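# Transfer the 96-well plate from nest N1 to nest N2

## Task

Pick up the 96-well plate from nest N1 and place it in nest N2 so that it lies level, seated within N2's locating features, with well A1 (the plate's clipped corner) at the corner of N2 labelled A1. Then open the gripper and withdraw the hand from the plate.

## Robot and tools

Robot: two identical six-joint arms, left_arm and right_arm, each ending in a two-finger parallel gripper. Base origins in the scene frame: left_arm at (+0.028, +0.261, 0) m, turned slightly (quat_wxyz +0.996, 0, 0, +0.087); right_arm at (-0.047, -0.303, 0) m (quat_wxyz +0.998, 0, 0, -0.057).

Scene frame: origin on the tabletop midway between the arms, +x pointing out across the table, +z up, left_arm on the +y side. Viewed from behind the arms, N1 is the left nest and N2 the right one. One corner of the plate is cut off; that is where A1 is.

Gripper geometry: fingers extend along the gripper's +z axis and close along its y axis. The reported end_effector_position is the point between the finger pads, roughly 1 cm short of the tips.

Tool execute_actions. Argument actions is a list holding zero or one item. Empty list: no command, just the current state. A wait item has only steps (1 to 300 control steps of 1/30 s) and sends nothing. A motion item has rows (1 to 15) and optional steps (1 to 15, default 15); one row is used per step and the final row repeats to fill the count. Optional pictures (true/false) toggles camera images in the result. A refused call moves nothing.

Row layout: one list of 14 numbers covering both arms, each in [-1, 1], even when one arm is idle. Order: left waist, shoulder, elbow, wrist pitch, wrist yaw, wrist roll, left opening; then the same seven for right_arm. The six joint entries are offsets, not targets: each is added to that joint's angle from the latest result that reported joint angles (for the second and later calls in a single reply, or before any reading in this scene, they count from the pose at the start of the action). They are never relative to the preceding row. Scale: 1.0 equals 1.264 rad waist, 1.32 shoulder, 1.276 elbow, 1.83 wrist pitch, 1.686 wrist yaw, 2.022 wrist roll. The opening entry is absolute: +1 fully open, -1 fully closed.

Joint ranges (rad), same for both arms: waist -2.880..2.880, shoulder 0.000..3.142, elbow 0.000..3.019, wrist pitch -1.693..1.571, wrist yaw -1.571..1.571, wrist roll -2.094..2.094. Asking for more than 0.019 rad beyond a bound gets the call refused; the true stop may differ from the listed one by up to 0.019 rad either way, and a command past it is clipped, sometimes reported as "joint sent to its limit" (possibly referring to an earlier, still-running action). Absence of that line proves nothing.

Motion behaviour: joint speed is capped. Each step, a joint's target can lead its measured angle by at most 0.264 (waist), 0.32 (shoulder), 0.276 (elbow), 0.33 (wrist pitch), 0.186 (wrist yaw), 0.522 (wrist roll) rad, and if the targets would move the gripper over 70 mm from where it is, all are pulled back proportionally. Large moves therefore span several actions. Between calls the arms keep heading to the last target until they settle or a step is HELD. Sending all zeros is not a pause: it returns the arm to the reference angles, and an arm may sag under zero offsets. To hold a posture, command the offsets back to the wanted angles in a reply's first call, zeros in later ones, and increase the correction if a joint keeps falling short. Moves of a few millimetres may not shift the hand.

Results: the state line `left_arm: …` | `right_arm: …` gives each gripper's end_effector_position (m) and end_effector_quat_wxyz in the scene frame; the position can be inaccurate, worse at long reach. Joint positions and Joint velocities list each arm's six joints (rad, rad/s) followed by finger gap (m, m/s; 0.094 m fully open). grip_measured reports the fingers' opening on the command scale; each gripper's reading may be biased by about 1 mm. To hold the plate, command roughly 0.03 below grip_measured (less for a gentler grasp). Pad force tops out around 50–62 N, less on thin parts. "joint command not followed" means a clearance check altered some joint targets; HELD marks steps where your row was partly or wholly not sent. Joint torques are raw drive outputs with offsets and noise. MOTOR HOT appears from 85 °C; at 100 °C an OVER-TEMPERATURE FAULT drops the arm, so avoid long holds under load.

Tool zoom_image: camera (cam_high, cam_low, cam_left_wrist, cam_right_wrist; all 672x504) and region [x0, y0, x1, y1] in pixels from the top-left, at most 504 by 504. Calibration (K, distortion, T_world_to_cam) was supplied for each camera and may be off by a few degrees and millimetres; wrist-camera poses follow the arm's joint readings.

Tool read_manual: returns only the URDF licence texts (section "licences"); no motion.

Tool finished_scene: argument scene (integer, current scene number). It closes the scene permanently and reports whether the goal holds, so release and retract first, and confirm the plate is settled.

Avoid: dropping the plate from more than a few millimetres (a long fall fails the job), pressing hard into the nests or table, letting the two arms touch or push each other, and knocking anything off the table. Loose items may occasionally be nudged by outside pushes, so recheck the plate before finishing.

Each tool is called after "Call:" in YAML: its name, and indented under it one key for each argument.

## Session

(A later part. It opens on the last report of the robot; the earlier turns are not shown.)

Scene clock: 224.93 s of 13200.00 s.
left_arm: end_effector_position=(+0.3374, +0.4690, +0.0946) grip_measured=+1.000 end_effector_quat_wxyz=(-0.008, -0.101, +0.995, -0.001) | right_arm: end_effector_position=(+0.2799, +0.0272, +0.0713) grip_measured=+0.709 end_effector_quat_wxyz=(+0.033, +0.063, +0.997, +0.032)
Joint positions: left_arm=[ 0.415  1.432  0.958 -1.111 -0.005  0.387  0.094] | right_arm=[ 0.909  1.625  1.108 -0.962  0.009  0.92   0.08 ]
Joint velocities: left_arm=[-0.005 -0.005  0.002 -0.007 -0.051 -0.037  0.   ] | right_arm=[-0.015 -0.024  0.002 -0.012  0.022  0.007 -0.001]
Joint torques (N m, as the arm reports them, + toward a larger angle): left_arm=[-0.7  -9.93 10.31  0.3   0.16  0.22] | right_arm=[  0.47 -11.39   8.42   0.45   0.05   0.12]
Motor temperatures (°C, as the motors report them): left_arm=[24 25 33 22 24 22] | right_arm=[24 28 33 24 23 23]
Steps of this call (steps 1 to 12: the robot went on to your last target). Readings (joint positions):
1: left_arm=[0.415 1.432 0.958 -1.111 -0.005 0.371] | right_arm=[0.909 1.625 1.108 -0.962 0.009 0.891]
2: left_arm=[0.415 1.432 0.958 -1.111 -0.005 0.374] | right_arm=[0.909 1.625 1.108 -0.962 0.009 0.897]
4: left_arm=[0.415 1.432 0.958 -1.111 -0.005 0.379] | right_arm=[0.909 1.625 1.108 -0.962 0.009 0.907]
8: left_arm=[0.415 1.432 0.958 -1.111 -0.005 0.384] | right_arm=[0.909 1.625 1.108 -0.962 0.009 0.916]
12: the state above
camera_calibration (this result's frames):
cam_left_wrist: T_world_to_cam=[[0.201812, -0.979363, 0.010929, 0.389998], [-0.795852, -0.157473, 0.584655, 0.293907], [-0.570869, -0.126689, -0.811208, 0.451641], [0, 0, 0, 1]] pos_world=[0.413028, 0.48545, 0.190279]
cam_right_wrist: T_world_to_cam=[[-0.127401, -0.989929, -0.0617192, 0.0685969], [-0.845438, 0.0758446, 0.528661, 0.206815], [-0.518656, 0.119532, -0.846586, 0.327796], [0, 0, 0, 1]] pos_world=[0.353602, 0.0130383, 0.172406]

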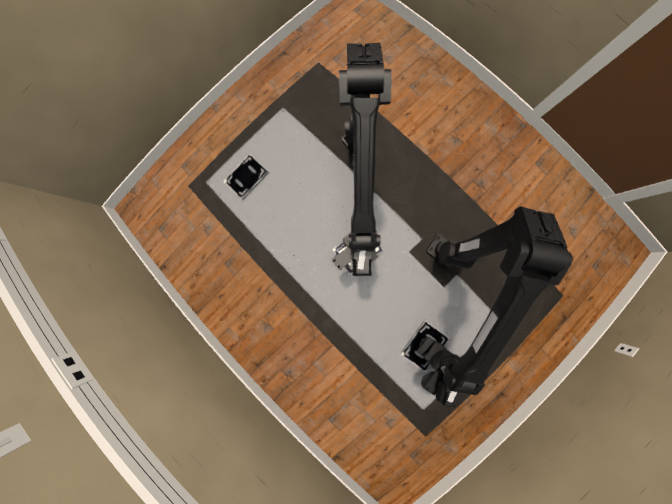

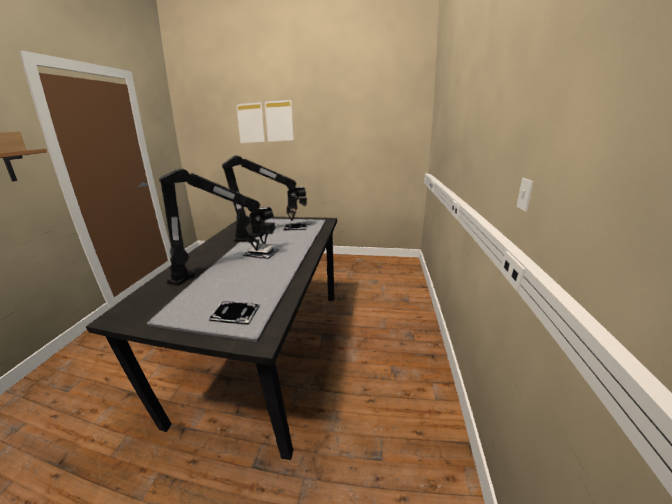

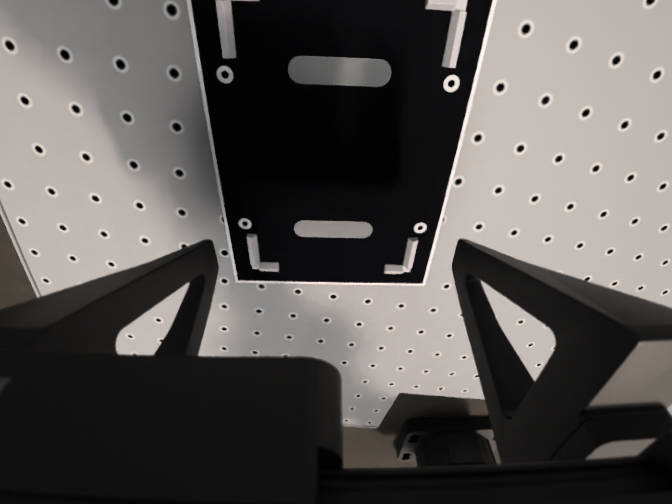

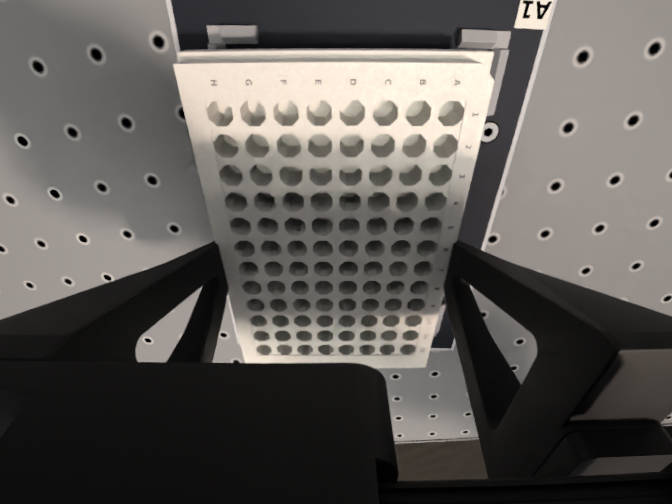

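Call:
execute_actions:
  actions: []

Call:
zoom_image:
  camera: "cam_right_wrist"
  region: [140, 0, 340, 150]

Call:
zoom_image:
  camera: "cam_right_wrist"
  region: [400, 0, 600, 200]

Call:
zoom_image:
  camera: "cam_right_wrist"
  region: [380, 200, 560, 380]

Scene clock: 231.07 s of 13200.00 s.
left_arm: end_effector_position=(+0.3374, +0.4690, +0.0946) grip_measured=+1.000 end_effector_quat_wxyz=(-0.008, -0.100, +0.995, -0.001) | right_arm: end_effector_position=(+0.2799, +0.0272, +0.0713) grip_measured=+0.709 end_effector_quat_wxyz=(+0.033, +0.064, +0.997, +0.032)
Joint positions: left_arm=[ 0.415  1.432  0.958 -1.111 -0.005  0.388  0.094] | right_arm=[ 0.909  1.625  1.108 -0.962  0.009  0.923  0.08 ]
Joint velocities: left_arm=[-0.005 -0.005 -0.002 -0.002 -0.037  0.022  0.   ] | right_arm=[-0.015 -0.015 -0.002 -0.002 -0.037  0.007 -0.   ]
Joint torques (N m, as the arm reports them, + toward a larger angle): left_arm=[-0.66 -9.95 10.33  0.3   0.17  0.19] | right_arm=[  0.51 -11.29   8.4    0.45   0.05   0.13]
Motor temperatures (°C, as the motors report them): left_arm=[24 25 33 22 24 22] | right_arm=[24 28 33 24 23 23]
Steps of this call (steps 1 to 30: the robot went on to your last target; steps 31 to 90: nothing new was sent; then 3.13 s passed at rest). Readings (joint positions):
1: left_arm=[0.415 1.432 0.958 -1.111 -0.005 0.387] | right_arm=[0.909 1.625 1.108 -0.962 0.009 0.921]
2: left_arm=[0.415 1.432 0.958 -1.111 -0.005 0.387] | right_arm=[0.909 1.625 1.108 -0.962 0.009 0.921]
4: left_arm=[0.415 1.432 0.958 -1.111 -0.005 0.387] | right_arm=[0.909 1.625 1.108 -0.962 0.009 0.922]
8: left_arm=[0.415 1.432 0.958 -1.111 -0.005 0.388] | right_arm=[0.909 1.625 1.108 -0.962 0.009 0.923]
90: the state above
All arms were judged still, so your last target was given up. Only a new action makes them travel on or press farther. Fingers that are still opening or closing keep moving.
camera_calibration (this result's frames):
cam_left_wrist: T_world_to_cam=[[0.200318, -0.97967, 0.0109524, 0.390644], [-0.796096, -0.156245, 0.584653, 0.293413], [-0.571056, -0.125836, -0.811209, 0.451305], [0, 0, 0, 1]] pos_world=[0.413052, 0.485337, 0.190279]
cam_right_wrist: T_world_to_cam=[[-0.130042, -0.989575, -0.0618855, 0.0693384], [-0.84515, 0.0779926, 0.528809, 0.206665], [-0.51847, 0.12107, -0.846482, 0.327694], [0, 0, 0, 1]] pos_world=[0.35358, 0.0128233, 0.172392]

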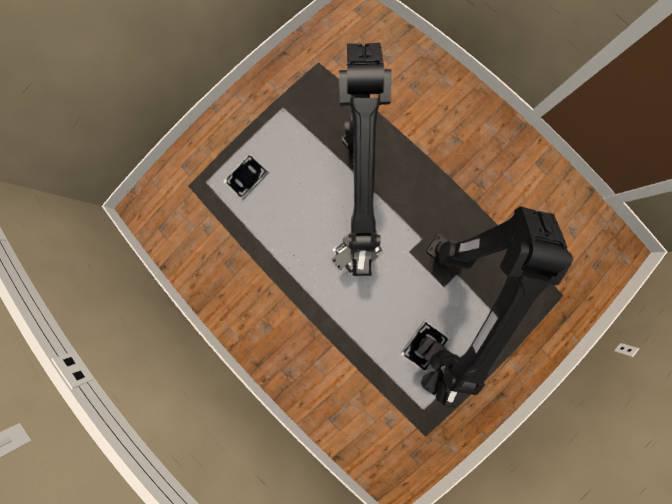

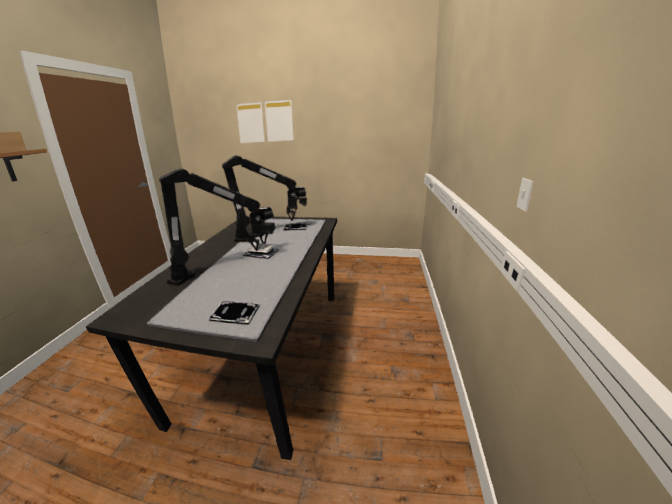

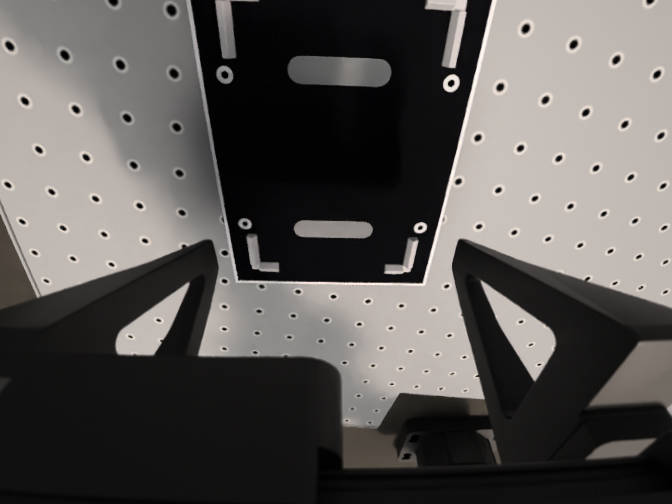

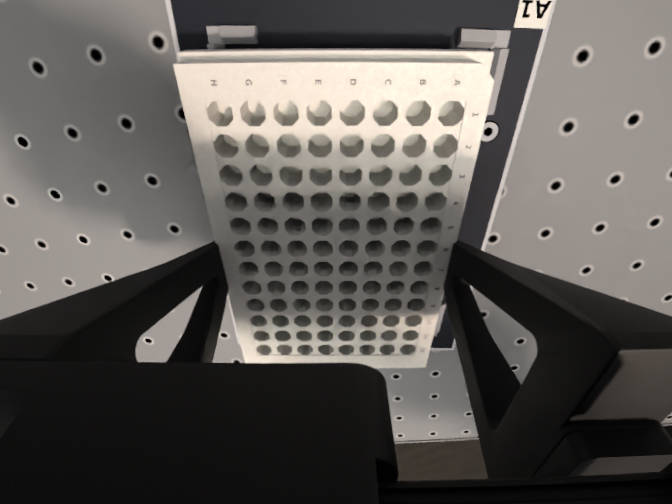

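Region (140, 0, 340, 150) of cam_right_wrist's 672x504 image, scaled by 2.520, with more detail than that image has; it fills the top 378 rows of this view, and the rest is white.

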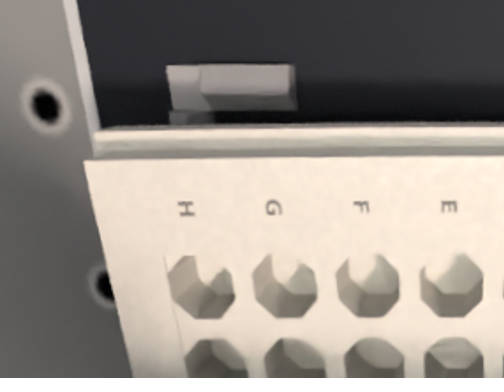

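Region (400, 0, 600, 200) of cam_right_wrist's 672x504 image, scaled by 2.520, with more detail than that image has.

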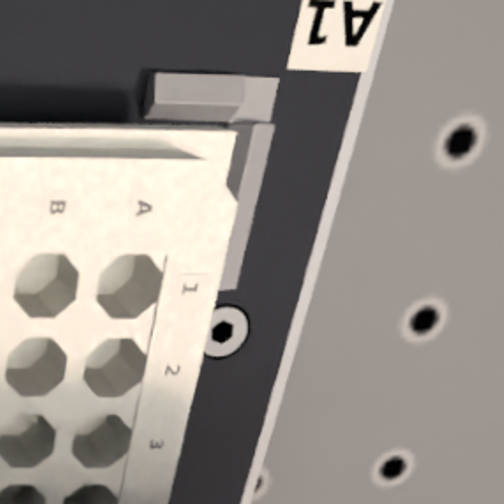

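Region (380, 200, 560, 380) of cam_right_wrist's 672x504 image, scaled by 2.800, with more detail than that image has.

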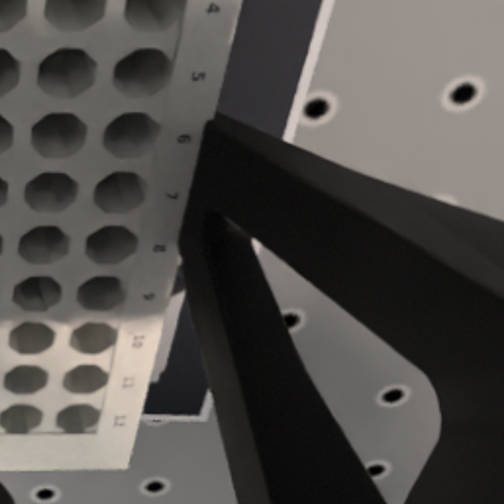

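Call:
zoom_image:
  camera: "cam_left_wrist"
  region: [180, 0, 340, 120]

Call:
zoom_image:
  camera: "cam_left_wrist"
  region: [350, 0, 510, 120]

Call:
zoom_image:
  camera: "cam_left_wrist"
  region: [210, 190, 330, 300]

Call:
zoom_image:
  camera: "cam_left_wrist"
  region: [340, 190, 460, 300]

Region (180, 0, 340, 120) of cam_left_wrist's 672x504 image, scaled by 3.150, with more detail than that image has; it fills the top 378 rows of this view, and the rest is white.

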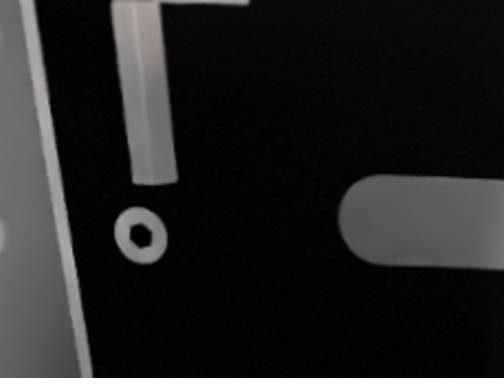

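Region (350, 0, 510, 120) of cam_left_wrist's 672x504 image, scaled by 3.150, with more detail than that image has; it fills the top 378 rows of this view, and the rest is white.

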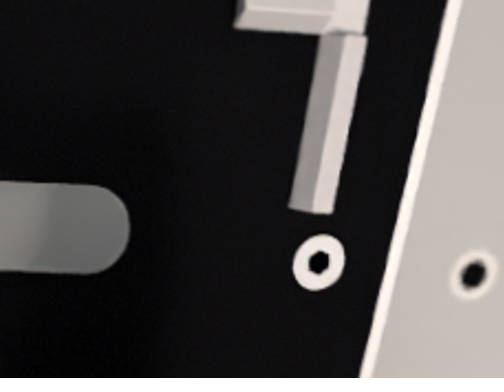

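Region (210, 190, 330, 300) of cam_left_wrist's 672x504 image, scaled by 4.200, with more detail than that image has; it fills the top 462 rows of this view, and the rest is white.

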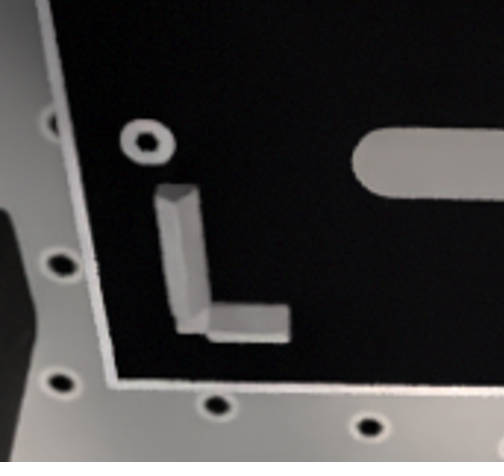

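Region (340, 190, 460, 300) of cam_left_wrist's 672x504 image, scaled by 4.200, with more detail than that image has; it fills the top 462 rows of this view, and the rest is white.

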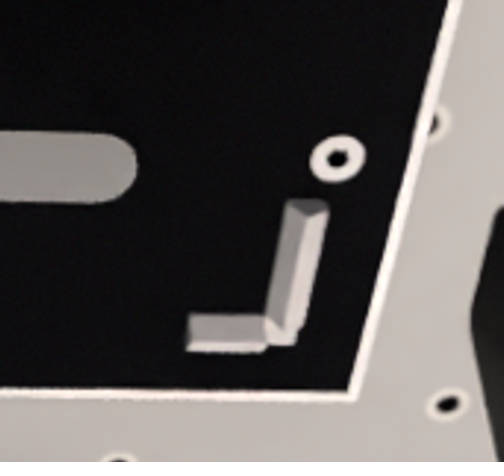

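Call:
execute_actions:
  actions:
    - {"rows": [[0,-0.0019,-0.0035,0.0093,0,0,1,-0.005,-0.003,0.006,0.003,0,0.003,0.672],[0,-0.0032,-0.0064,0.0110,0,0,1,-0.007,-0.001,0.004,0.003,0,0.004,0.672],[0,-0.0051,-0.0110,0.0136,0,0,1,-0.009,0.001,0.002,0.003,0,0.0045,0.672],[0,-0.0076,-0.0170,0.0170,0,0,1,-0.0105,0.002,0.001,0.003,0,0.005,0.672],[0,-0.0105,-0.0239,0.0210,0,0,1,-0.0115,0.003,0,0.003,0,0.0053,0.672],[0,-0.0138,-0.0316,0.0254,0,0,1,-0.0125,0.004,-0.001,0.003,0,0.0056,0.672],[0,-0.0172,-0.0398,0.0301,0,0,1,-0.0133,0.005,-0.002,0.003,0,0.0059,0.672],[0,-0.0207,-0.0480,0.0348,0,0,1,-0.014,0.0065,-0.003,0.003,0,0.0061,0.672],[0,-0.0241,-0.0562,0.0395,0,0,1,-0.0146,0.008,-0.0035,0.003,0,0.0063,0.672],[0,-0.0274,-0.0639,0.0439,0,0,1,-0.0151,0.0095,-0.004,0.003,0,0.0063,0.672],[0,-0.0303,-0.0708,0.0479,0,0,1,-0.0154,0.011,-0.004,0.003,0,0.0063,0.672],[0,-0.0328,-0.0768,0.0513,0,0,1,-0.0157,0.012,-0.004,0.003,0,0.0063,0.672],[0,-0.0347,-0.0814,0.0539,0,0,1,-0.0157,0.0127,-0.004,0.003,0,0.0063,0.672],[0,-0.0360,-0.0843,0.0556,0,0,1,-0.0157,0.013,-0.004,0.003,0,0.0063,0.672],[0,-0.0364,-0.0854,0.0562,0,0,1,-0.0157,0.013,-0.004,0.003,0,0.0063,0.672]], "steps": 15}
  pictures: false

Call:
execute_actions:
  actions:
    - {"steps": 10}

Scene clock: 319.43 s of 13200.00 s.
left_arm: end_effector_position=(+0.3181, +0.4560, +0.0738) grip_measured=+1.000 end_effector_quat_wxyz=(-0.000, -0.100, +0.995, +0.002) | right_arm: end_effector_position=(+0.2803, +0.0227, +0.0662) grip_measured=+0.709 end_effector_quat_wxyz=(+0.029, +0.069, +0.997, +0.027)
Joint positions: left_arm=[ 0.415  1.392  0.854 -1.032 -0.005  0.388  0.094] | right_arm=[ 0.902  1.632  1.102 -0.962  0.009  0.926  0.08 ]
Joint velocities: left_arm=[ 0.005 -0.044 -0.139  0.071 -0.051  0.066  0.   ] | right_arm=[-0.015  0.044 -0.012 -0.027  0.022 -0.11   0.   ]
Joint torques (N m, as the arm reports them, + toward a larger angle): left_arm=[-0.96 -9.53  9.11  1.02  0.17  0.04] | right_arm=[-0.77 -9.9   7.34  0.28  0.05  0.11]
Motor temperatures (°C, as the motors report them): left_arm=[24 25 33 22 24 22] | right_arm=[24 28 34 24 23 23]
Steps of this call (steps 1 to 90: nothing new was sent; then 84.87 s passed at rest; steps 91 to 105: all 15 steps of this action). Readings (joint positions):
91: left_arm=[0.415 1.432 0.958 -1.111 -0.005 0.388] | right_arm=[0.909 1.625 1.108 -0.962 0.009 0.923]
92: left_arm=[0.415 1.432 0.957 -1.110 -0.005 0.388] | right_arm=[0.909 1.625 1.108 -0.962 0.009 0.923]
94: left_arm=[0.415 1.431 0.952 -1.102 -0.005 0.388] | right_arm=[0.909 1.625 1.108 -0.962 0.009 0.923]
98: left_arm=[0.415 1.418 0.920 -1.075 -0.005 0.388] | right_arm=[0.908 1.625 1.108 -0.962 0.009 0.924]
105: the state above

Scene clock: 319.77 s of 13200.00 s.
left_arm: end_effector_position=(+0.3178, +0.4559, +0.0728) grip_measured=+1.000 end_effector_quat_wxyz=(+0.002, -0.100, +0.995, +0.003) | right_arm: end_effector_position=(+0.2798, +0.0221, +0.0641) grip_measured=+0.709 end_effector_quat_wxyz=(+0.028, +0.070, +0.997, +0.025)
Joint positions: left_arm=[ 0.415  1.389  0.849 -1.024 -0.005  0.388  0.094] | right_arm=[ 0.902  1.636  1.101 -0.962  0.009  0.926  0.08 ]
Joint velocities: left_arm=[-0.005 -0.024 -0.002  0.007 -0.007  0.081  0.   ] | right_arm=[-0.005 -0.005  0.002 -0.012  0.007 -0.051 -0.001]
Joint torques (N m, as the arm reports them, + toward a larger angle): left_arm=[-0.97 -9.53  8.67  0.95  0.16  0.04] | right_arm=[ -0.6  -10.27   7.41   0.3    0.04   0.12]
Motor temperatures (°C, as the motors report them): left_arm=[24 25 33 22 24 22] | right_arm=[24 28 33 24 23 23]
Steps of this call (steps 1 to 10: the robot went on to your last target). Readings (joint positions):
1: left_arm=[0.415 1.390 0.851 -1.030 -0.005 0.388] | right_arm=[0.902 1.634 1.102 -0.962 0.009 0.926]
2: left_arm=[0.415 1.390 0.849 -1.028 -0.005 0.388] | right_arm=[0.902 1.635 1.102 -0.962 0.009 0.926]
4: left_arm=[0.415 1.390 0.849 -1.026 -0.005 0.388] | right_arm=[0.902 1.636 1.101 -0.962 0.009 0.926]
8: left_arm=[0.415 1.389 0.849 -1.024 -0.005 0.388] | right_arm=[0.902 1.636 1.101 -0.962 0.009 0.926]
10: the state above
camera_calibration (this result's frames):
cam_left_wrist: T_world_to_cam=[[0.200196, -0.979751, 0.00302011, 0.382642], [-0.806155, -0.162971, 0.568818, 0.295938], [-0.556808, -0.11631, -0.822458, 0.412785], [0, 0, 0, 1]] pos_world=[0.39181, 0.471135, 0.170008]
cam_right_wrist: T_world_to_cam=[[-0.141662, -0.988748, -0.0480618, 0.0661824], [-0.83752, 0.0938293, 0.53829, 0.207666], [-0.527723, 0.116508, -0.841388, 0.324609], [0, 0, 0, 1]] pos_world=[0.354604, 0.00813308, 0.164518]

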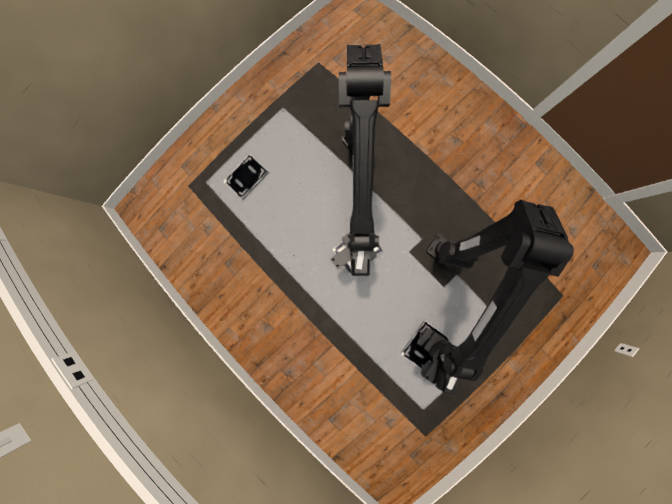

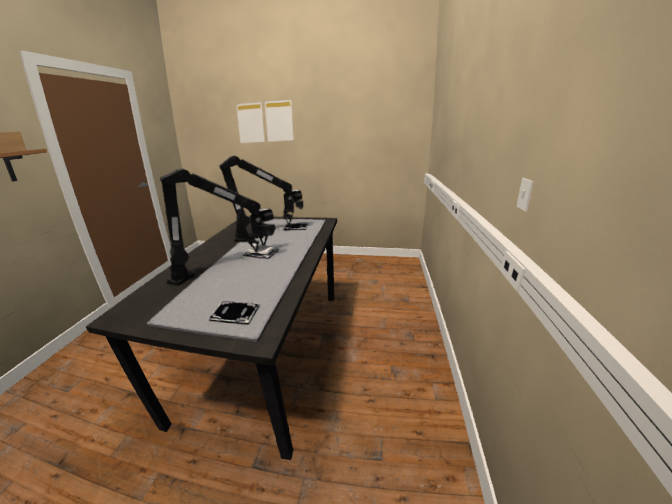

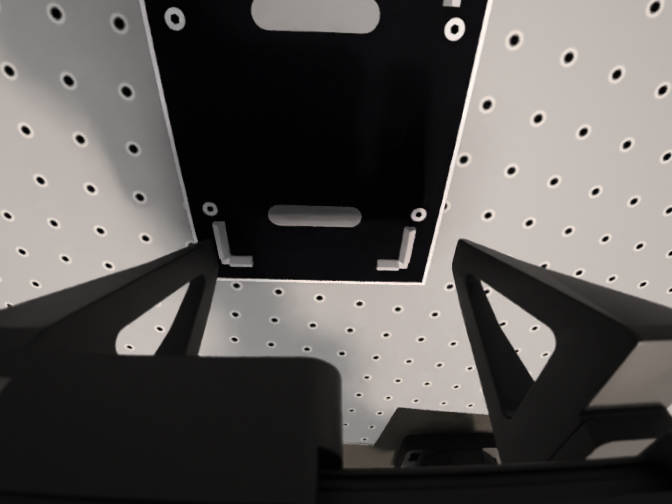

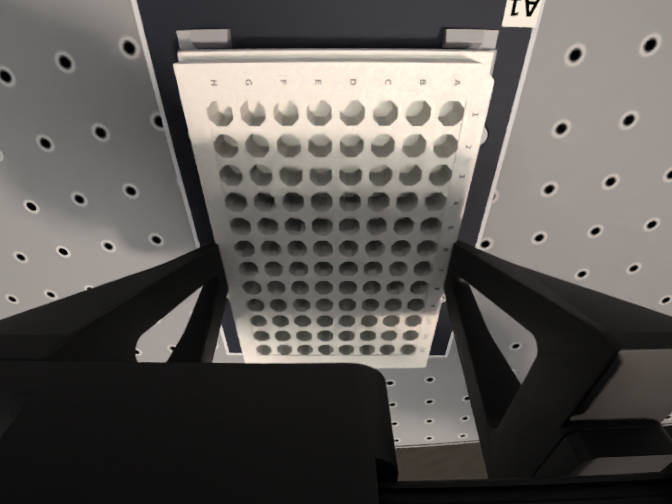

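The moves landed close to plan. I'll check alignment with zooms.

Call:
zoom_image:
  camera: "cam_right_wrist"
  region: [120, 0, 280, 160]

Call:
zoom_image:
  camera: "cam_right_wrist"
  region: [410, 0, 570, 160]

Call:
zoom_image:
  camera: "cam_right_wrist"
  region: [160, 160, 290, 380]

Call:
zoom_image:
  camera: "cam_right_wrist"
  region: [390, 160, 520, 380]

Region (120, 0, 280, 160) of cam_right_wrist's 672x504 image, scaled by 3.150, with more detail than that image has.

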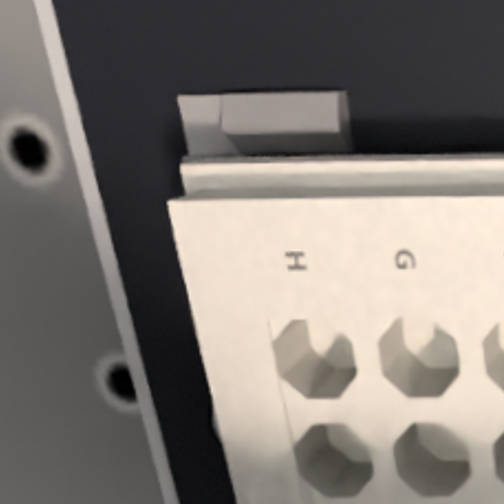

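Region (410, 0, 570, 160) of cam_right_wrist's 672x504 image, scaled by 3.150, with more detail than that image has.

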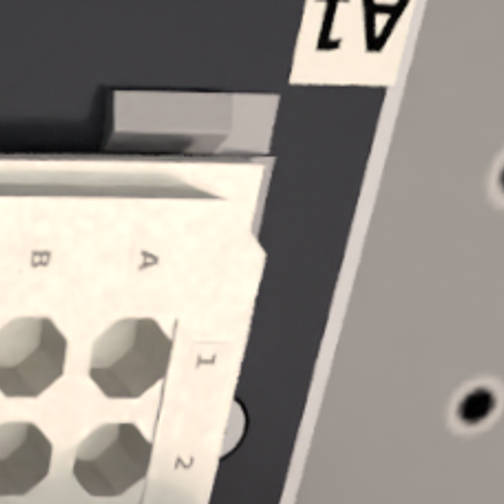

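Region (160, 160, 290, 380) of cam_right_wrist's 672x504 image, scaled by 2.291, with more detail than that image has; it fills the left 298 columns of this view, and the rest is white.

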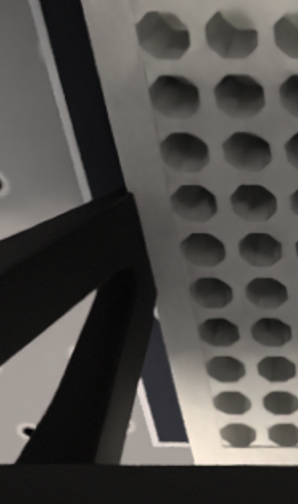

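Region (390, 160, 520, 380) of cam_right_wrist's 672x504 image, scaled by 2.291, with more detail than that image has; it fills the left 298 columns of this view, and the rest is white.

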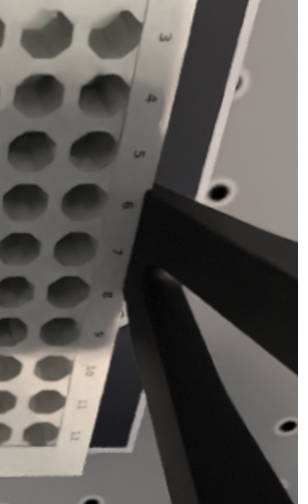

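Call:
execute_actions:
  actions:
    - {"rows": [[-0.0046,0.002,0.012,0.003,0,-0.0072,1,-0.003,0.0042,0.008,0.004,-0.0015,0.002,0.672],[-0.0064,0.002,0.012,0.003,0,-0.0083,1,-0.003,0.0052,0.008,0.005,-0.002,0.002,0.672],[-0.0095,0.002,0.012,0.003,0,-0.0102,1,-0.003,0.0067,0.008,0.006,-0.0025,0.002,0.672],[-0.0138,0.002,0.012,0.003,0,-0.0129,1,-0.003,0.0087,0.008,0.0065,-0.003,0.002,0.672],[-0.0193,0.002,0.012,0.003,0,-0.0163,1,-0.003,0.0109,0.008,0.007,-0.0036,0.002,0.672],[-0.0260,0.002,0.012,0.003,0,-0.0204,1,-0.003,0.0133,0.008,0.0075,-0.0036,0.002,0.672],[-0.0340,0.002,0.012,0.003,0,-0.0254,1,-0.003,0.0156,0.008,0.008,-0.0036,0.002,0.672],[-0.0432,0.002,0.012,0.003,0,-0.0310,1,-0.003,0.0178,0.008,0.0085,-0.0036,0.002,0.672],[-0.0536,0.002,0.012,0.003,0,-0.0375,1,-0.003,0.0198,0.008,0.009,-0.0036,0.002,0.672],[-0.0652,0.002,0.012,0.003,0,-0.0447,1,-0.003,0.0213,0.008,0.009,-0.0036,0.002,0.672],[-0.0781,0.002,0.012,0.003,0,-0.0526,1,-0.003,0.0224,0.008,0.009,-0.0036,0.002,0.672],[-0.0921,0.002,0.012,0.003,0,-0.0614,1,-0.003,0.0227,0.008,0.009,-0.0036,0.002,0.672],[-0.1074,0.002,0.012,0.003,0,-0.0708,1,-0.003,0.0227,0.008,0.009,-0.0036,0.002,0.672],[-0.1240,0.002,0.012,0.003,0,-0.0811,1,-0.003,0.0227,0.008,0.009,-0.0036,0.002,0.672],[-0.1417,0.002,0.012,0.003,0,-0.0920,1,-0.003,0.0227,0.008,0.009,-0.0036,0.002,0.672]], "steps": 15}
  pictures: false

Call:
execute_actions:
  actions:
    - {"rows": [[-0.0572,0.002,0.012,0.003,0,-0.0529,1,0,0.006,0.010,0.002,0,0,0.672],[-0.0755,0.002,0.012,0.003,0,-0.0642,1,0,0.006,0.010,0.002,0,0,0.672],[-0.0939,0.002,0.012,0.003,0,-0.0756,1,0,0.005,0.010,0.002,0,0,0.70],[-0.1122,0.002,0.012,0.003,0,-0.0870,1,0,0.003,0.010,0.002,0,0,0.74],[-0.1306,0.002,0.012,0.003,0,-0.0983,1,0,0,0.010,0.002,0,0,0.80],[-0.1490,0.002,0.012,0.003,0,-0.1097,1,0,-0.003,0.010,0.002,0,0,0.87],[-0.1673,0.002,0.012,0.003,0,-0.1211,1,0,-0.006,0.010,0.002,0,0,0.94],[-0.1857,0.002,0.012,0.003,0,-0.1324,1,0,-0.009,0.010,0.002,0,0,1],[-0.2040,0.002,0.012,0.003,0,-0.1438,1,0,-0.0142,0.010,0.002,0,0,1],[-0.2224,0.002,0.012,0.003,0,-0.1552,1,0,-0.0158,0.010,0.002,0,0,1],[-0.2408,0.002,0.012,0.003,0,-0.1665,1,0,-0.0185,0.010,0.002,0,0,1],[-0.2591,0.002,0.012,0.003,0,-0.1779,1,0,-0.0223,0.010,0.002,0,0,1],[-0.2775,0.002,0.012,0.003,0,-0.1892,1,0,-0.0272,0.010,0.002,0,0,1],[-0.2958,0.002,0.012,0.003,0,-0.2006,1,0,-0.0331,0.010,0.002,0,0,1],[-0.3142,0.002,0.012,0.003,0,-0.2120,1,0,-0.0402,0.010,0.002,0,0,1]], "steps": 15}
  pictures: false

Call:
execute_actions:
  actions:
    - {"rows": [[-0.0544,0.002,0.012,0.003,0,-0.0656,1,-0.0057,-0.0394,0.010,0,0,0,1],[-0.0727,0.002,0.012,0.003,0,-0.0769,1,-0.0078,-0.0470,0.010,0,0,0,1],[-0.0911,0.002,0.012,0.003,0,-0.0883,1,-0.0113,-0.0545,0.010,0,0,0,1],[-0.1094,0.002,0.012,0.003,0,-0.0997,1,-0.0163,-0.0621,0.010,0,0,0,1],[-0.1278,0.002,0.012,0.003,0,-0.1110,1,-0.0226,-0.0697,0.010,0,0,0,1],[-0.1462,0.002,0.012,0.003,0,-0.1224,1,-0.0303,-0.0773,0.010,0,0,0,1],[-0.1645,0.002,0.012,0.003,0,-0.1338,1,-0.0395,-0.0848,0.010,0,0,0,1],[-0.1829,0.002,0.012,0.003,0,-0.1451,1,-0.0500,-0.0924,0.010,0,0,0,1],[-0.2012,0.002,0.012,0.003,0,-0.1565,1,-0.0620,-0.1000,0.010,0,0,0,1],[-0.2196,0.002,0.012,0.003,0,-0.1679,1,-0.0753,-0.1076,0.010,0,0,0,1],[-0.2380,0.002,0.012,0.003,0,-0.1792,1,-0.0901,-0.1151,0.010,0,0,0,1],[-0.2563,0.002,0.012,0.003,0,-0.1906,1,-0.1063,-0.1227,0.010,0,0,0,1],[-0.2747,0.002,0.012,0.003,0,-0.2019,1,-0.1238,-0.1303,0.010,0,0,0,1],[-0.2930,0.002,0.012,0.003,0,-0.2133,1,-0.1428,-0.1379,0.010,0,0,0,1],[-0.3114,0.002,0.012,0.003,0,-0.2247,1,-0.1632,-0.1454,0.010,0,0,0,1]], "steps": 15}
  pictures: false

Call:
execute_actions:
  actions:
    - {"rows": [[-0.0544,0.002,0.012,0.003,0,-0.0655,1,-0.0749,-0.0338,0.010,0,0,0,1],[-0.0727,0.002,0.012,0.003,0,-0.0757,1,-0.0960,-0.0406,0.010,0,0,0,1],[-0.0911,0.002,0.012,0.003,0,-0.0852,1,-0.1171,-0.0470,0.010,0,0,0,1],[-0.1094,0.002,0.012,0.003,0,-0.0939,1,-0.1382,-0.0528,0.010,0,0,0,1],[-0.1278,0.002,0.012,0.003,0,-0.1019,1,-0.1593,-0.0581,0.010,0,0,0,1],[-0.1462,0.002,0.012,0.003,0,-0.1091,1,-0.1804,-0.0629,0.010,0,0,0,1],[-0.1645,0.002,0.012,0.003,0,-0.1155,1,-0.2015,-0.0672,0.010,0,0,0,1],[-0.1829,0.002,0.012,0.003,0,-0.1212,1,-0.2226,-0.0709,0.010,0,0,0,1],[-0.2012,0.002,0.012,0.003,0,-0.1261,1,-0.2437,-0.0742,0.010,0,0,0,1],[-0.2196,0.002,0.012,0.003,0,-0.1303,1,-0.2648,-0.0770,0.010,0,0,0,1],[-0.2380,0.002,0.012,0.003,0,-0.1337,1,-0.2859,-0.0793,0.010,0,0,0,1],[-0.2563,0.002,0.012,0.003,0,-0.1363,1,-0.3070,-0.0810,0.010,0,0,0,1],[-0.2747,0.002,0.012,0.003,0,-0.1382,1,-0.3281,-0.0823,0.010,0,0,0,1],[-0.2930,0.002,0.012,0.003,0,-0.1394,1,-0.3492,-0.0831,0.010,0,0,0,1],[-0.3114,0.002,0.012,0.003,0,-0.1397,1,-0.3703,-0.0833,0.010,0,0,0,1]], "steps": 15}
  pictures: false

Call:
execute_actions:
  actions:
    - {"rows": [[-0.0537,0.002,0.012,0.003,0,-0.0198,1,-0.0623,-0.006,0.010,0,0,0,1],[-0.0703,0.002,0.012,0.003,0,-0.0198,1,-0.0813,-0.006,0.010,0,0,0,1],[-0.0856,0.002,0.012,0.003,0,-0.0198,1,-0.0989,-0.006,0.010,0,0,0,1],[-0.0996,0.002,0.012,0.003,0,-0.0198,1,-0.1150,-0.006,0.010,0,0,0,1],[-0.1125,0.002,0.012,0.003,0,-0.0198,1,-0.1298,-0.006,0.010,0,0,0,1],[-0.1241,0.002,0.012,0.003,0,-0.0198,1,-0.1432,-0.006,0.010,0,0,0,1],[-0.1345,0.002,0.012,0.003,0,-0.0198,1,-0.1551,-0.006,0.010,0,0,0,1],[-0.1437,0.002,0.012,0.003,0,-0.0198,1,-0.1657,-0.006,0.010,0,0,0,1],[-0.1517,0.002,0.012,0.003,0,-0.0198,1,-0.1748,-0.006,0.010,0,0,0,1],[-0.1584,0.002,0.012,0.003,0,-0.0198,1,-0.1825,-0.006,0.010,0,0,0,1],[-0.1639,0.002,0.012,0.003,0,-0.0198,1,-0.1889,-0.006,0.010,0,0,0,1],[-0.1682,0.002,0.012,0.003,0,-0.0198,1,-0.1938,-0.006,0.010,0,0,0,1],[-0.1713,0.002,0.012,0.003,0,-0.0198,1,-0.1973,-0.006,0.010,0,0,0,1],[-0.1731,0.002,0.012,0.003,0,-0.0198,1,-0.1994,-0.006,0.010,0,0,0,1],[-0.1737,0.002,0.012,0.003,0,-0.0198,1,-0.2001,-0.006,0.010,0,0,0,1]], "steps": 15}
  pictures: false

Call:
execute_actions:
  actions:
    - {"steps": 8}

Scene clock: 417.50 s of 13200.00 s.
left_arm: end_effector_position=(+0.3410, +0.4159, +0.0728) grip_measured=+1.000 end_effector_quat_wxyz=(+0.002, -0.087, +0.996, +0.003) | right_arm: end_effector_position=(+0.2789, +0.0220, +0.0551) grip_measured=+0.709 end_effector_quat_wxyz=(+0.021, +0.070, +0.997, +0.020)
Joint positions: left_arm=[ 0.283  1.389  0.849 -1.024 -0.005  0.284  0.094] | right_arm=[ 0.902  1.657  1.101 -0.959  0.006  0.926  0.08 ]
Joint velocities: left_arm=[-0.611 -0.015  0.002 -0.012 -0.066 -0.491  0.   ] | right_arm=[-0.024 -0.005  0.002  0.012  0.081 -0.037  0.   ]
Joint torques (N m, as the arm reports them, + toward a larger angle): left_arm=[-1.37 -8.84 10.05  0.56  0.17 -0.1 ] | right_arm=[  0.01 -10.08   8.05   0.6   -0.05   0.09]
Motor temperatures (°C, as the motors report them): left_arm=[24 25 32 22 24 22] | right_arm=[24 27 33 24 23 23]
Steps of this call (steps 1 to 15: the robot went on to your last target; steps 16 to 90: nothing new was sent; then 94.23 s passed at rest; steps 91 to 105: all 15 steps of this action). Readings (joint positions):
91: left_arm=[0.415 1.389 0.849 -1.024 -0.005 0.388] | right_arm=[0.902 1.636 1.101 -0.962 0.009 0.926]
92: left_arm=[0.415 1.389 0.849 -1.024 -0.005 0.387] | right_arm=[0.902 1.636 1.101 -0.962 0.008 0.926]
94: left_arm=[0.414 1.389 0.849 -1.024 -0.005 0.384] | right_arm=[0.902 1.636 1.101 -0.962 0.007 0.926]
98: left_arm=[0.393 1.389 0.849 -1.024 -0.005 0.366] | right_arm=[0.902 1.642 1.101 -0.962 0.005 0.926]
105: the state above

Scene clock: 418.00 s of 13200.00 s.
left_arm: end_effector_position=(+0.3750, +0.2981, +0.0728) grip_measured=+1.000 end_effector_quat_wxyz=(+0.003, -0.070, +0.998, +0.002) | right_arm: end_effector_position=(+0.2796, +0.0228, +0.0615) grip_measured=+1.000 end_effector_quat_wxyz=(+0.025, +0.070, +0.997, +0.025)
Joint positions: left_arm=[-0.07   1.389  0.849 -1.024 -0.005 -0.036  0.094] | right_arm=[ 0.902  1.642  1.101 -0.959  0.006  0.926  0.094]
Joint velocities: left_arm=[-0.669 -0.005  0.012  0.007  0.037 -0.652  0.   ] | right_arm=[-0.015 -0.161 -0.002  0.002 -0.037 -0.081  0.   ]
Joint torques (N m, as the arm reports them, + toward a larger angle): left_arm=[-1.12 -8.91 10.06  0.55  0.13 -0.1 ] | right_arm=[  0.24 -13.15   8.07   0.22   0.05   0.03]
Motor temperatures (°C, as the motors report them): left_arm=[24 25 32 22 24 22] | right_arm=[24 27 33 24 23 23]
Steps of this call (steps 1 to 15: all 15 steps of this action). Readings (joint positions):
1: left_arm=[0.261 1.389 0.849 -1.024 -0.005 0.266] | right_arm=[0.902 1.657 1.101 -0.959 0.006 0.926]
2: left_arm=[0.238 1.389 0.849 -1.024 -0.005 0.247] | right_arm=[0.902 1.657 1.101 -0.959 0.006 0.926]
4: left_arm=[0.189 1.389 0.849 -1.024 -0.005 0.207] | right_arm=[0.902 1.657 1.101 -0.959 0.006 0.926]
8: left_arm=[0.091 1.389 0.849 -1.024 -0.005 0.122] | right_arm=[0.902 1.657 1.101 -0.959 0.006 0.926]
15: the state above

Scene clock: 418.50 s of 13200.00 s.
left_arm: end_effector_position=(+0.3666, +0.1769, +0.0728) grip_measured=+1.000 end_effector_quat_wxyz=(+0.004, -0.068, +0.998, +0.001) | right_arm: end_effector_position=(+0.3271, -0.0239, +0.1337) grip_measured=+1.000 end_effector_quat_wxyz=(+0.085, +0.140, +0.983, +0.081)
Joint positions: left_arm=[-0.419  1.389  0.849 -1.024 -0.005 -0.381  0.094] | right_arm=[ 0.759  1.479  1.101 -0.959  0.006  0.926  0.094]
Joint velocities: left_arm=[-0.679 -0.015 -0.017  0.007 -0.081 -0.725  0.   ] | right_arm=[-0.747 -0.259 -0.002  0.002  0.037  0.037  0.   ]
Joint torques (N m, as the arm reports them, + toward a larger angle): left_arm=[-1.66 -8.87 10.04  0.55  0.1  -0.1 ] | right_arm=[ -0.97 -10.59   8.95   0.45   0.04   0.02]
Motor temperatures (°C, as the motors report them): left_arm=[24 25 32 22 24 22] | right_arm=[24 27 33 24 23 23]
Steps of this call (steps 1 to 15: all 15 steps of this action). Readings (joint positions):
1: left_arm=[-0.093 1.389 0.849 -1.024 -0.005 -0.059] | right_arm=[0.902 1.636 1.101 -0.959 0.006 0.926]
2: left_arm=[-0.116 1.389 0.849 -1.024 -0.005 -0.082] | right_arm=[0.902 1.627 1.101 -0.959 0.006 0.926]
4: left_arm=[-0.164 1.389 0.849 -1.024 -0.005 -0.128] | right_arm=[0.901 1.606 1.101 -0.959 0.006 0.926]
8: left_arm=[-0.257 1.389 0.849 -1.024 -0.005 -0.220] | right_arm=[0.884 1.554 1.101 -0.959 0.006 0.926]
15: the state above

Scene clock: 419.00 s of 13200.00 s.
left_arm: end_effector_position=(+0.3171, +0.0660, +0.0728) grip_measured=+1.000 end_effector_quat_wxyz=(+0.004, -0.013, +1.000, +0.000) | right_arm: end_effector_position=(+0.4054, -0.1985, +0.1774) grip_measured=+1.000 end_effector_quat_wxyz=(+0.140, +0.337, +0.927, +0.088)
Joint positions: left_arm=[-0.769  1.389  0.849 -1.024 -0.005 -0.622  0.094] | right_arm=[ 0.345  1.381  1.101 -0.959  0.006  0.926  0.094]
Joint velocities: left_arm=[-0.689  0.005 -0.012 -0.012 -0.022 -0.227  0.   ] | right_arm=[-0.777 -0.024  0.002 -0.012 -0.022  0.022  0.   ]
Joint torques (N m, as the arm reports them, + toward a larger angle): left_arm=[-1.3  -8.91 10.02  0.54  0.06 -0.12] | right_arm=[-0.15 -9.45  9.61  0.55  0.09  0.  ]
Motor temperatures (°C, as the motors report them): left_arm=[24 25 32 22 24 22] | right_arm=[24 27 33 24 23 23]
Steps of this call (steps 1 to 15: all 15 steps of this action). Readings (joint positions):
1: left_arm=[-0.442 1.389 0.849 -1.024 -0.005 -0.403] | right_arm=[0.732 1.470 1.101 -0.959 0.006 0.926]
2: left_arm=[-0.466 1.389 0.849 -1.024 -0.005 -0.426] | right_arm=[0.704 1.461 1.101 -0.959 0.006 0.926]
4: left_arm=[-0.513 1.389 0.849 -1.024 -0.005 -0.469] | right_arm=[0.644 1.442 1.101 -0.959 0.006 0.926]
8: left_arm=[-0.607 1.389 0.849 -1.024 -0.005 -0.543] | right_arm=[0.527 1.407 1.101 -0.959 0.006 0.926]
15: the state above

Scene clock: 419.50 s of 13200.00 s.
left_arm: end_effector_position=(+0.2691, +0.0090, +0.0728) grip_measured=+1.000 end_effector_quat_wxyz=(+0.004, +0.081, +0.997, -0.000) | right_arm: end_effector_position=(+0.4172, -0.3117, +0.1776) grip_measured=+1.000 end_effector_quat_wxyz=(+0.150, +0.448, +0.879, +0.070)
Joint positions: left_arm=[-0.982  1.389  0.849 -1.024 -0.005 -0.646  0.094] | right_arm=[ 0.099  1.38   1.101 -0.959  0.006  0.926  0.094]
Joint velocities: left_arm=[-0.073 -0.005  0.002 -0.012  0.037 -0.051  0.   ] | right_arm=[-0.073  0.005  0.002  0.012 -0.022 -0.022  0.   ]
Joint torques (N m, as the arm reports them, + toward a larger angle): left_arm=[-0.99 -8.87 10.04  0.53  0.05 -0.1 ] | right_arm=[ 0.31 -9.57  9.46  0.54  0.04  0.01]
Motor temperatures (°C, as the motors report them): left_arm=[24 25 32 22 24 22] | right_arm=[24 27 33 24 23 23]
Steps of this call (steps 1 to 15: all 15 steps of this action). Readings (joint positions):
1: left_arm=[-0.792 1.389 0.849 -1.024 -0.005 -0.627] | right_arm=[0.319 1.380 1.101 -0.959 0.006 0.926]
2: left_arm=[-0.815 1.389 0.849 -1.024 -0.005 -0.631] | right_arm=[0.294 1.380 1.101 -0.959 0.006 0.926]
4: left_arm=[-0.859 1.389 0.849 -1.024 -0.005 -0.637] | right_arm=[0.244 1.380 1.101 -0.959 0.006 0.926]
8: left_arm=[-0.929 1.389 0.849 -1.024 -0.005 -0.643] | right_arm=[0.162 1.380 1.101 -0.959 0.006 0.926]
15: the state above

Scene clock: 419.77 s of 13200.00 s.
left_arm: end_effector_position=(+0.2686, +0.0086, +0.0728) grip_measured=+1.000 end_effector_quat_wxyz=(+0.004, +0.081, +0.997, -0.000) | right_arm: end_effector_position=(+0.4172, -0.3124, +0.1776) grip_measured=+1.000 end_effector_quat_wxyz=(+0.150, +0.449, +0.878, +0.070)
Joint positions: left_arm=[-0.984  1.389  0.849 -1.024 -0.005 -0.647  0.094] | right_arm=[ 0.098  1.38   1.101 -0.959  0.006  0.926  0.094]
Joint velocities: left_arm=[-0.005 -0.015 -0.002  0.007 -0.022 -0.007  0.   ] | right_arm=[-0.005 -0.024 -0.012 -0.012 -0.066 -0.125  0.   ]
Joint torques (N m, as the arm reports them, + toward a larger angle): left_arm=[-1.3  -8.93 10.02  0.54  0.06 -0.12] | right_arm=[-0.61 -9.06  9.53  0.54  0.06  0.01]
Motor temperatures (°C, as the motors report them): left_arm=[24 25 32 22 24 22] | right_arm=[24 27 33 24 23 23]
Steps of this call (steps 1 to 8: the robot went on to your last target). Readings (joint positions):
1: left_arm=[-0.984 1.389 0.849 -1.024 -0.005 -0.646] | right_arm=[0.098 1.380 1.101 -0.959 0.006 0.926]
2: left_arm=[-0.984 1.389 0.849 -1.024 -0.005 -0.646] | right_arm=[0.098 1.380 1.101 -0.959 0.006 0.926]
4: left_arm=[-0.984 1.389 0.849 -1.024 -0.005 -0.647] | right_arm=[0.098 1.380 1.101 -0.959 0.006 0.926]
8: the state above
camera_calibration (this result's frames):
cam_left_wrist: T_world_to_cam=[[-0.162073, -0.986731, 0.00975408, 0.0511223], [-0.812721, 0.139085, 0.565809, 0.182764], [-0.559658, 0.0837751, -0.824479, 0.332557], [0, 0, 0, 1]] pos_world=[0.34294, -0.00283583, 0.170278]
cam_right_wrist: T_world_to_cam=[[-0.770833, -0.584595, -0.253111, 0.185469], [-0.634406, 0.668384, 0.388319, 0.41443], [-0.0578341, 0.459905, -0.886083, 0.450713], [0, 0, 0, 1]] pos_world=[0.431949, -0.375859, 0.285382]

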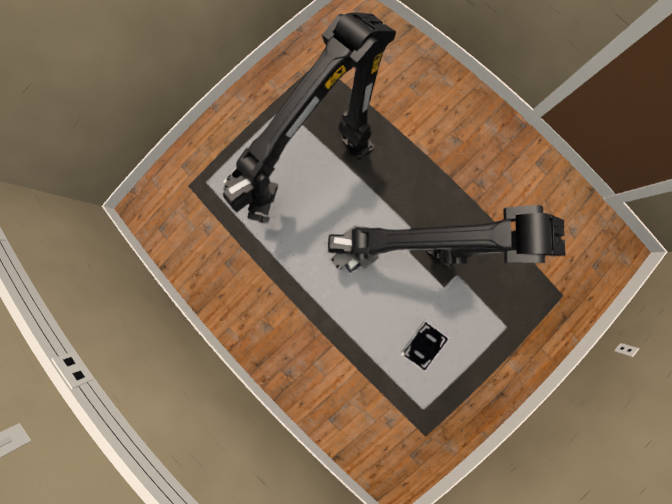

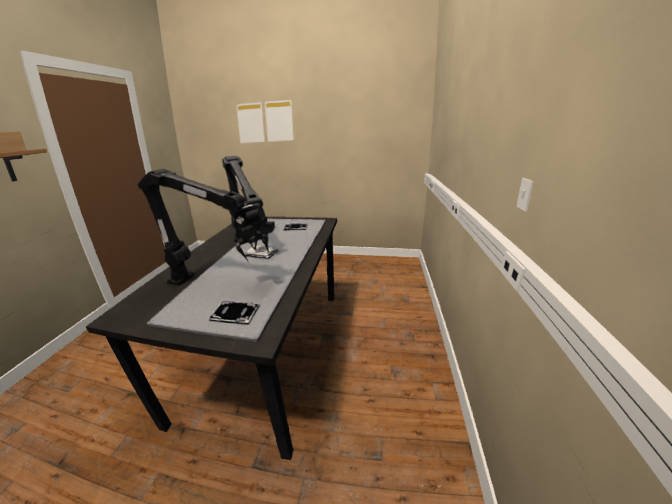

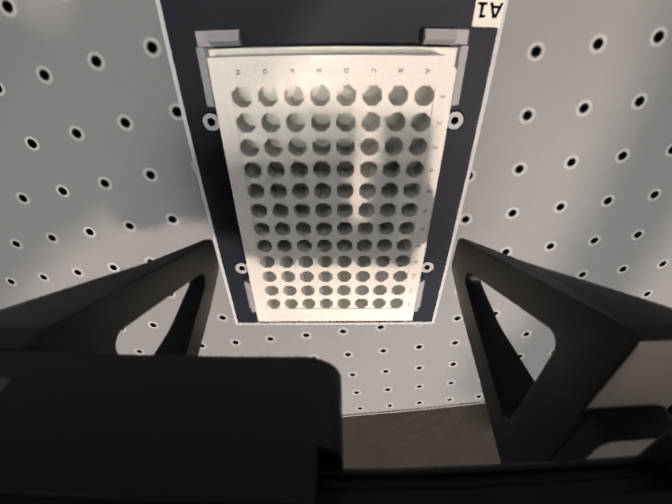

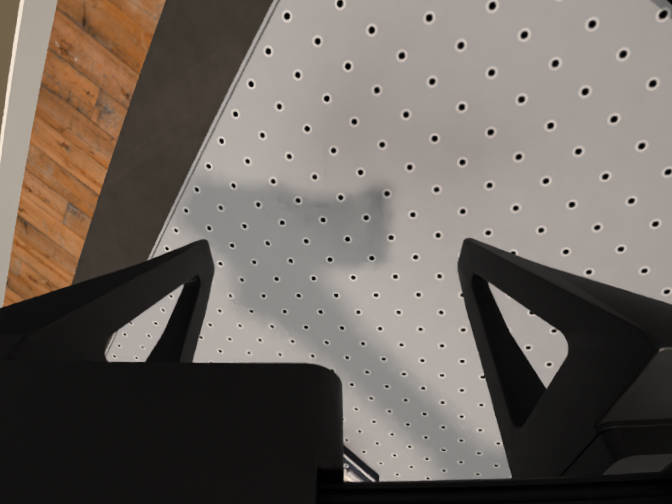

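Call:
zoom_image:
  camera: "cam_left_wrist"
  region: [150, 10, 290, 150]

Call:
zoom_image:
  camera: "cam_left_wrist"
  region: [380, 10, 520, 150]

Call:
zoom_image:
  camera: "cam_left_wrist"
  region: [200, 230, 310, 340]

Call:
zoom_image:
  camera: "cam_left_wrist"
  region: [360, 230, 470, 340]

Region (150, 10, 290, 150) of cam_left_wrist's 672x504 image, scaled by 3.600, with more detail than that image has.

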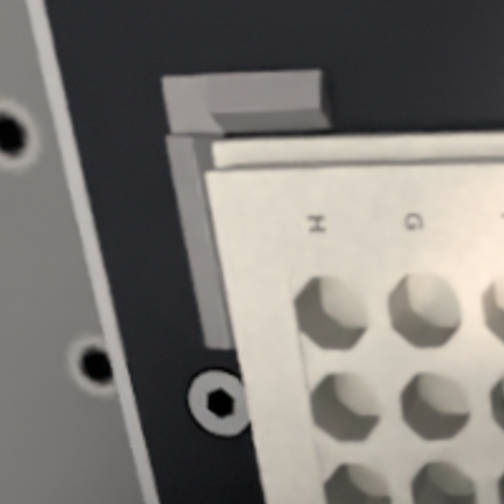

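Region (380, 10, 520, 150) of cam_left_wrist's 672x504 image, scaled by 3.600, with more detail than that image has.

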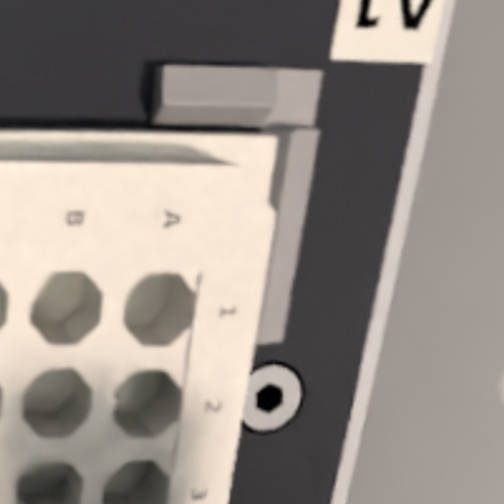

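Region (200, 230, 310, 340) of cam_left_wrist's 672x504 image, scaled by 4.582, with more detail than that image has.

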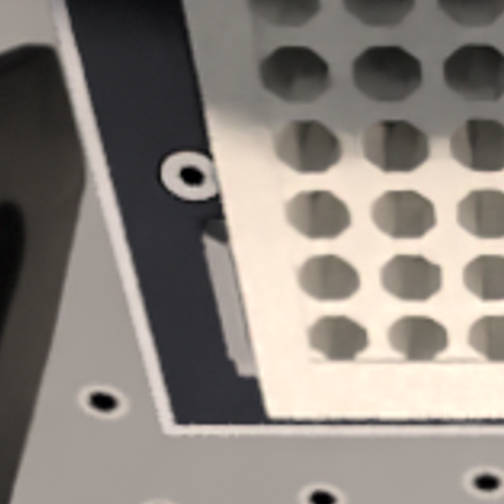

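Region (360, 230, 470, 340) of cam_left_wrist's 672x504 image, scaled by 4.582, with more detail than that image has.

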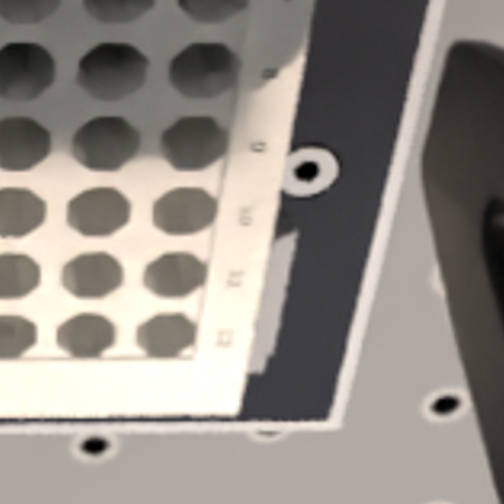

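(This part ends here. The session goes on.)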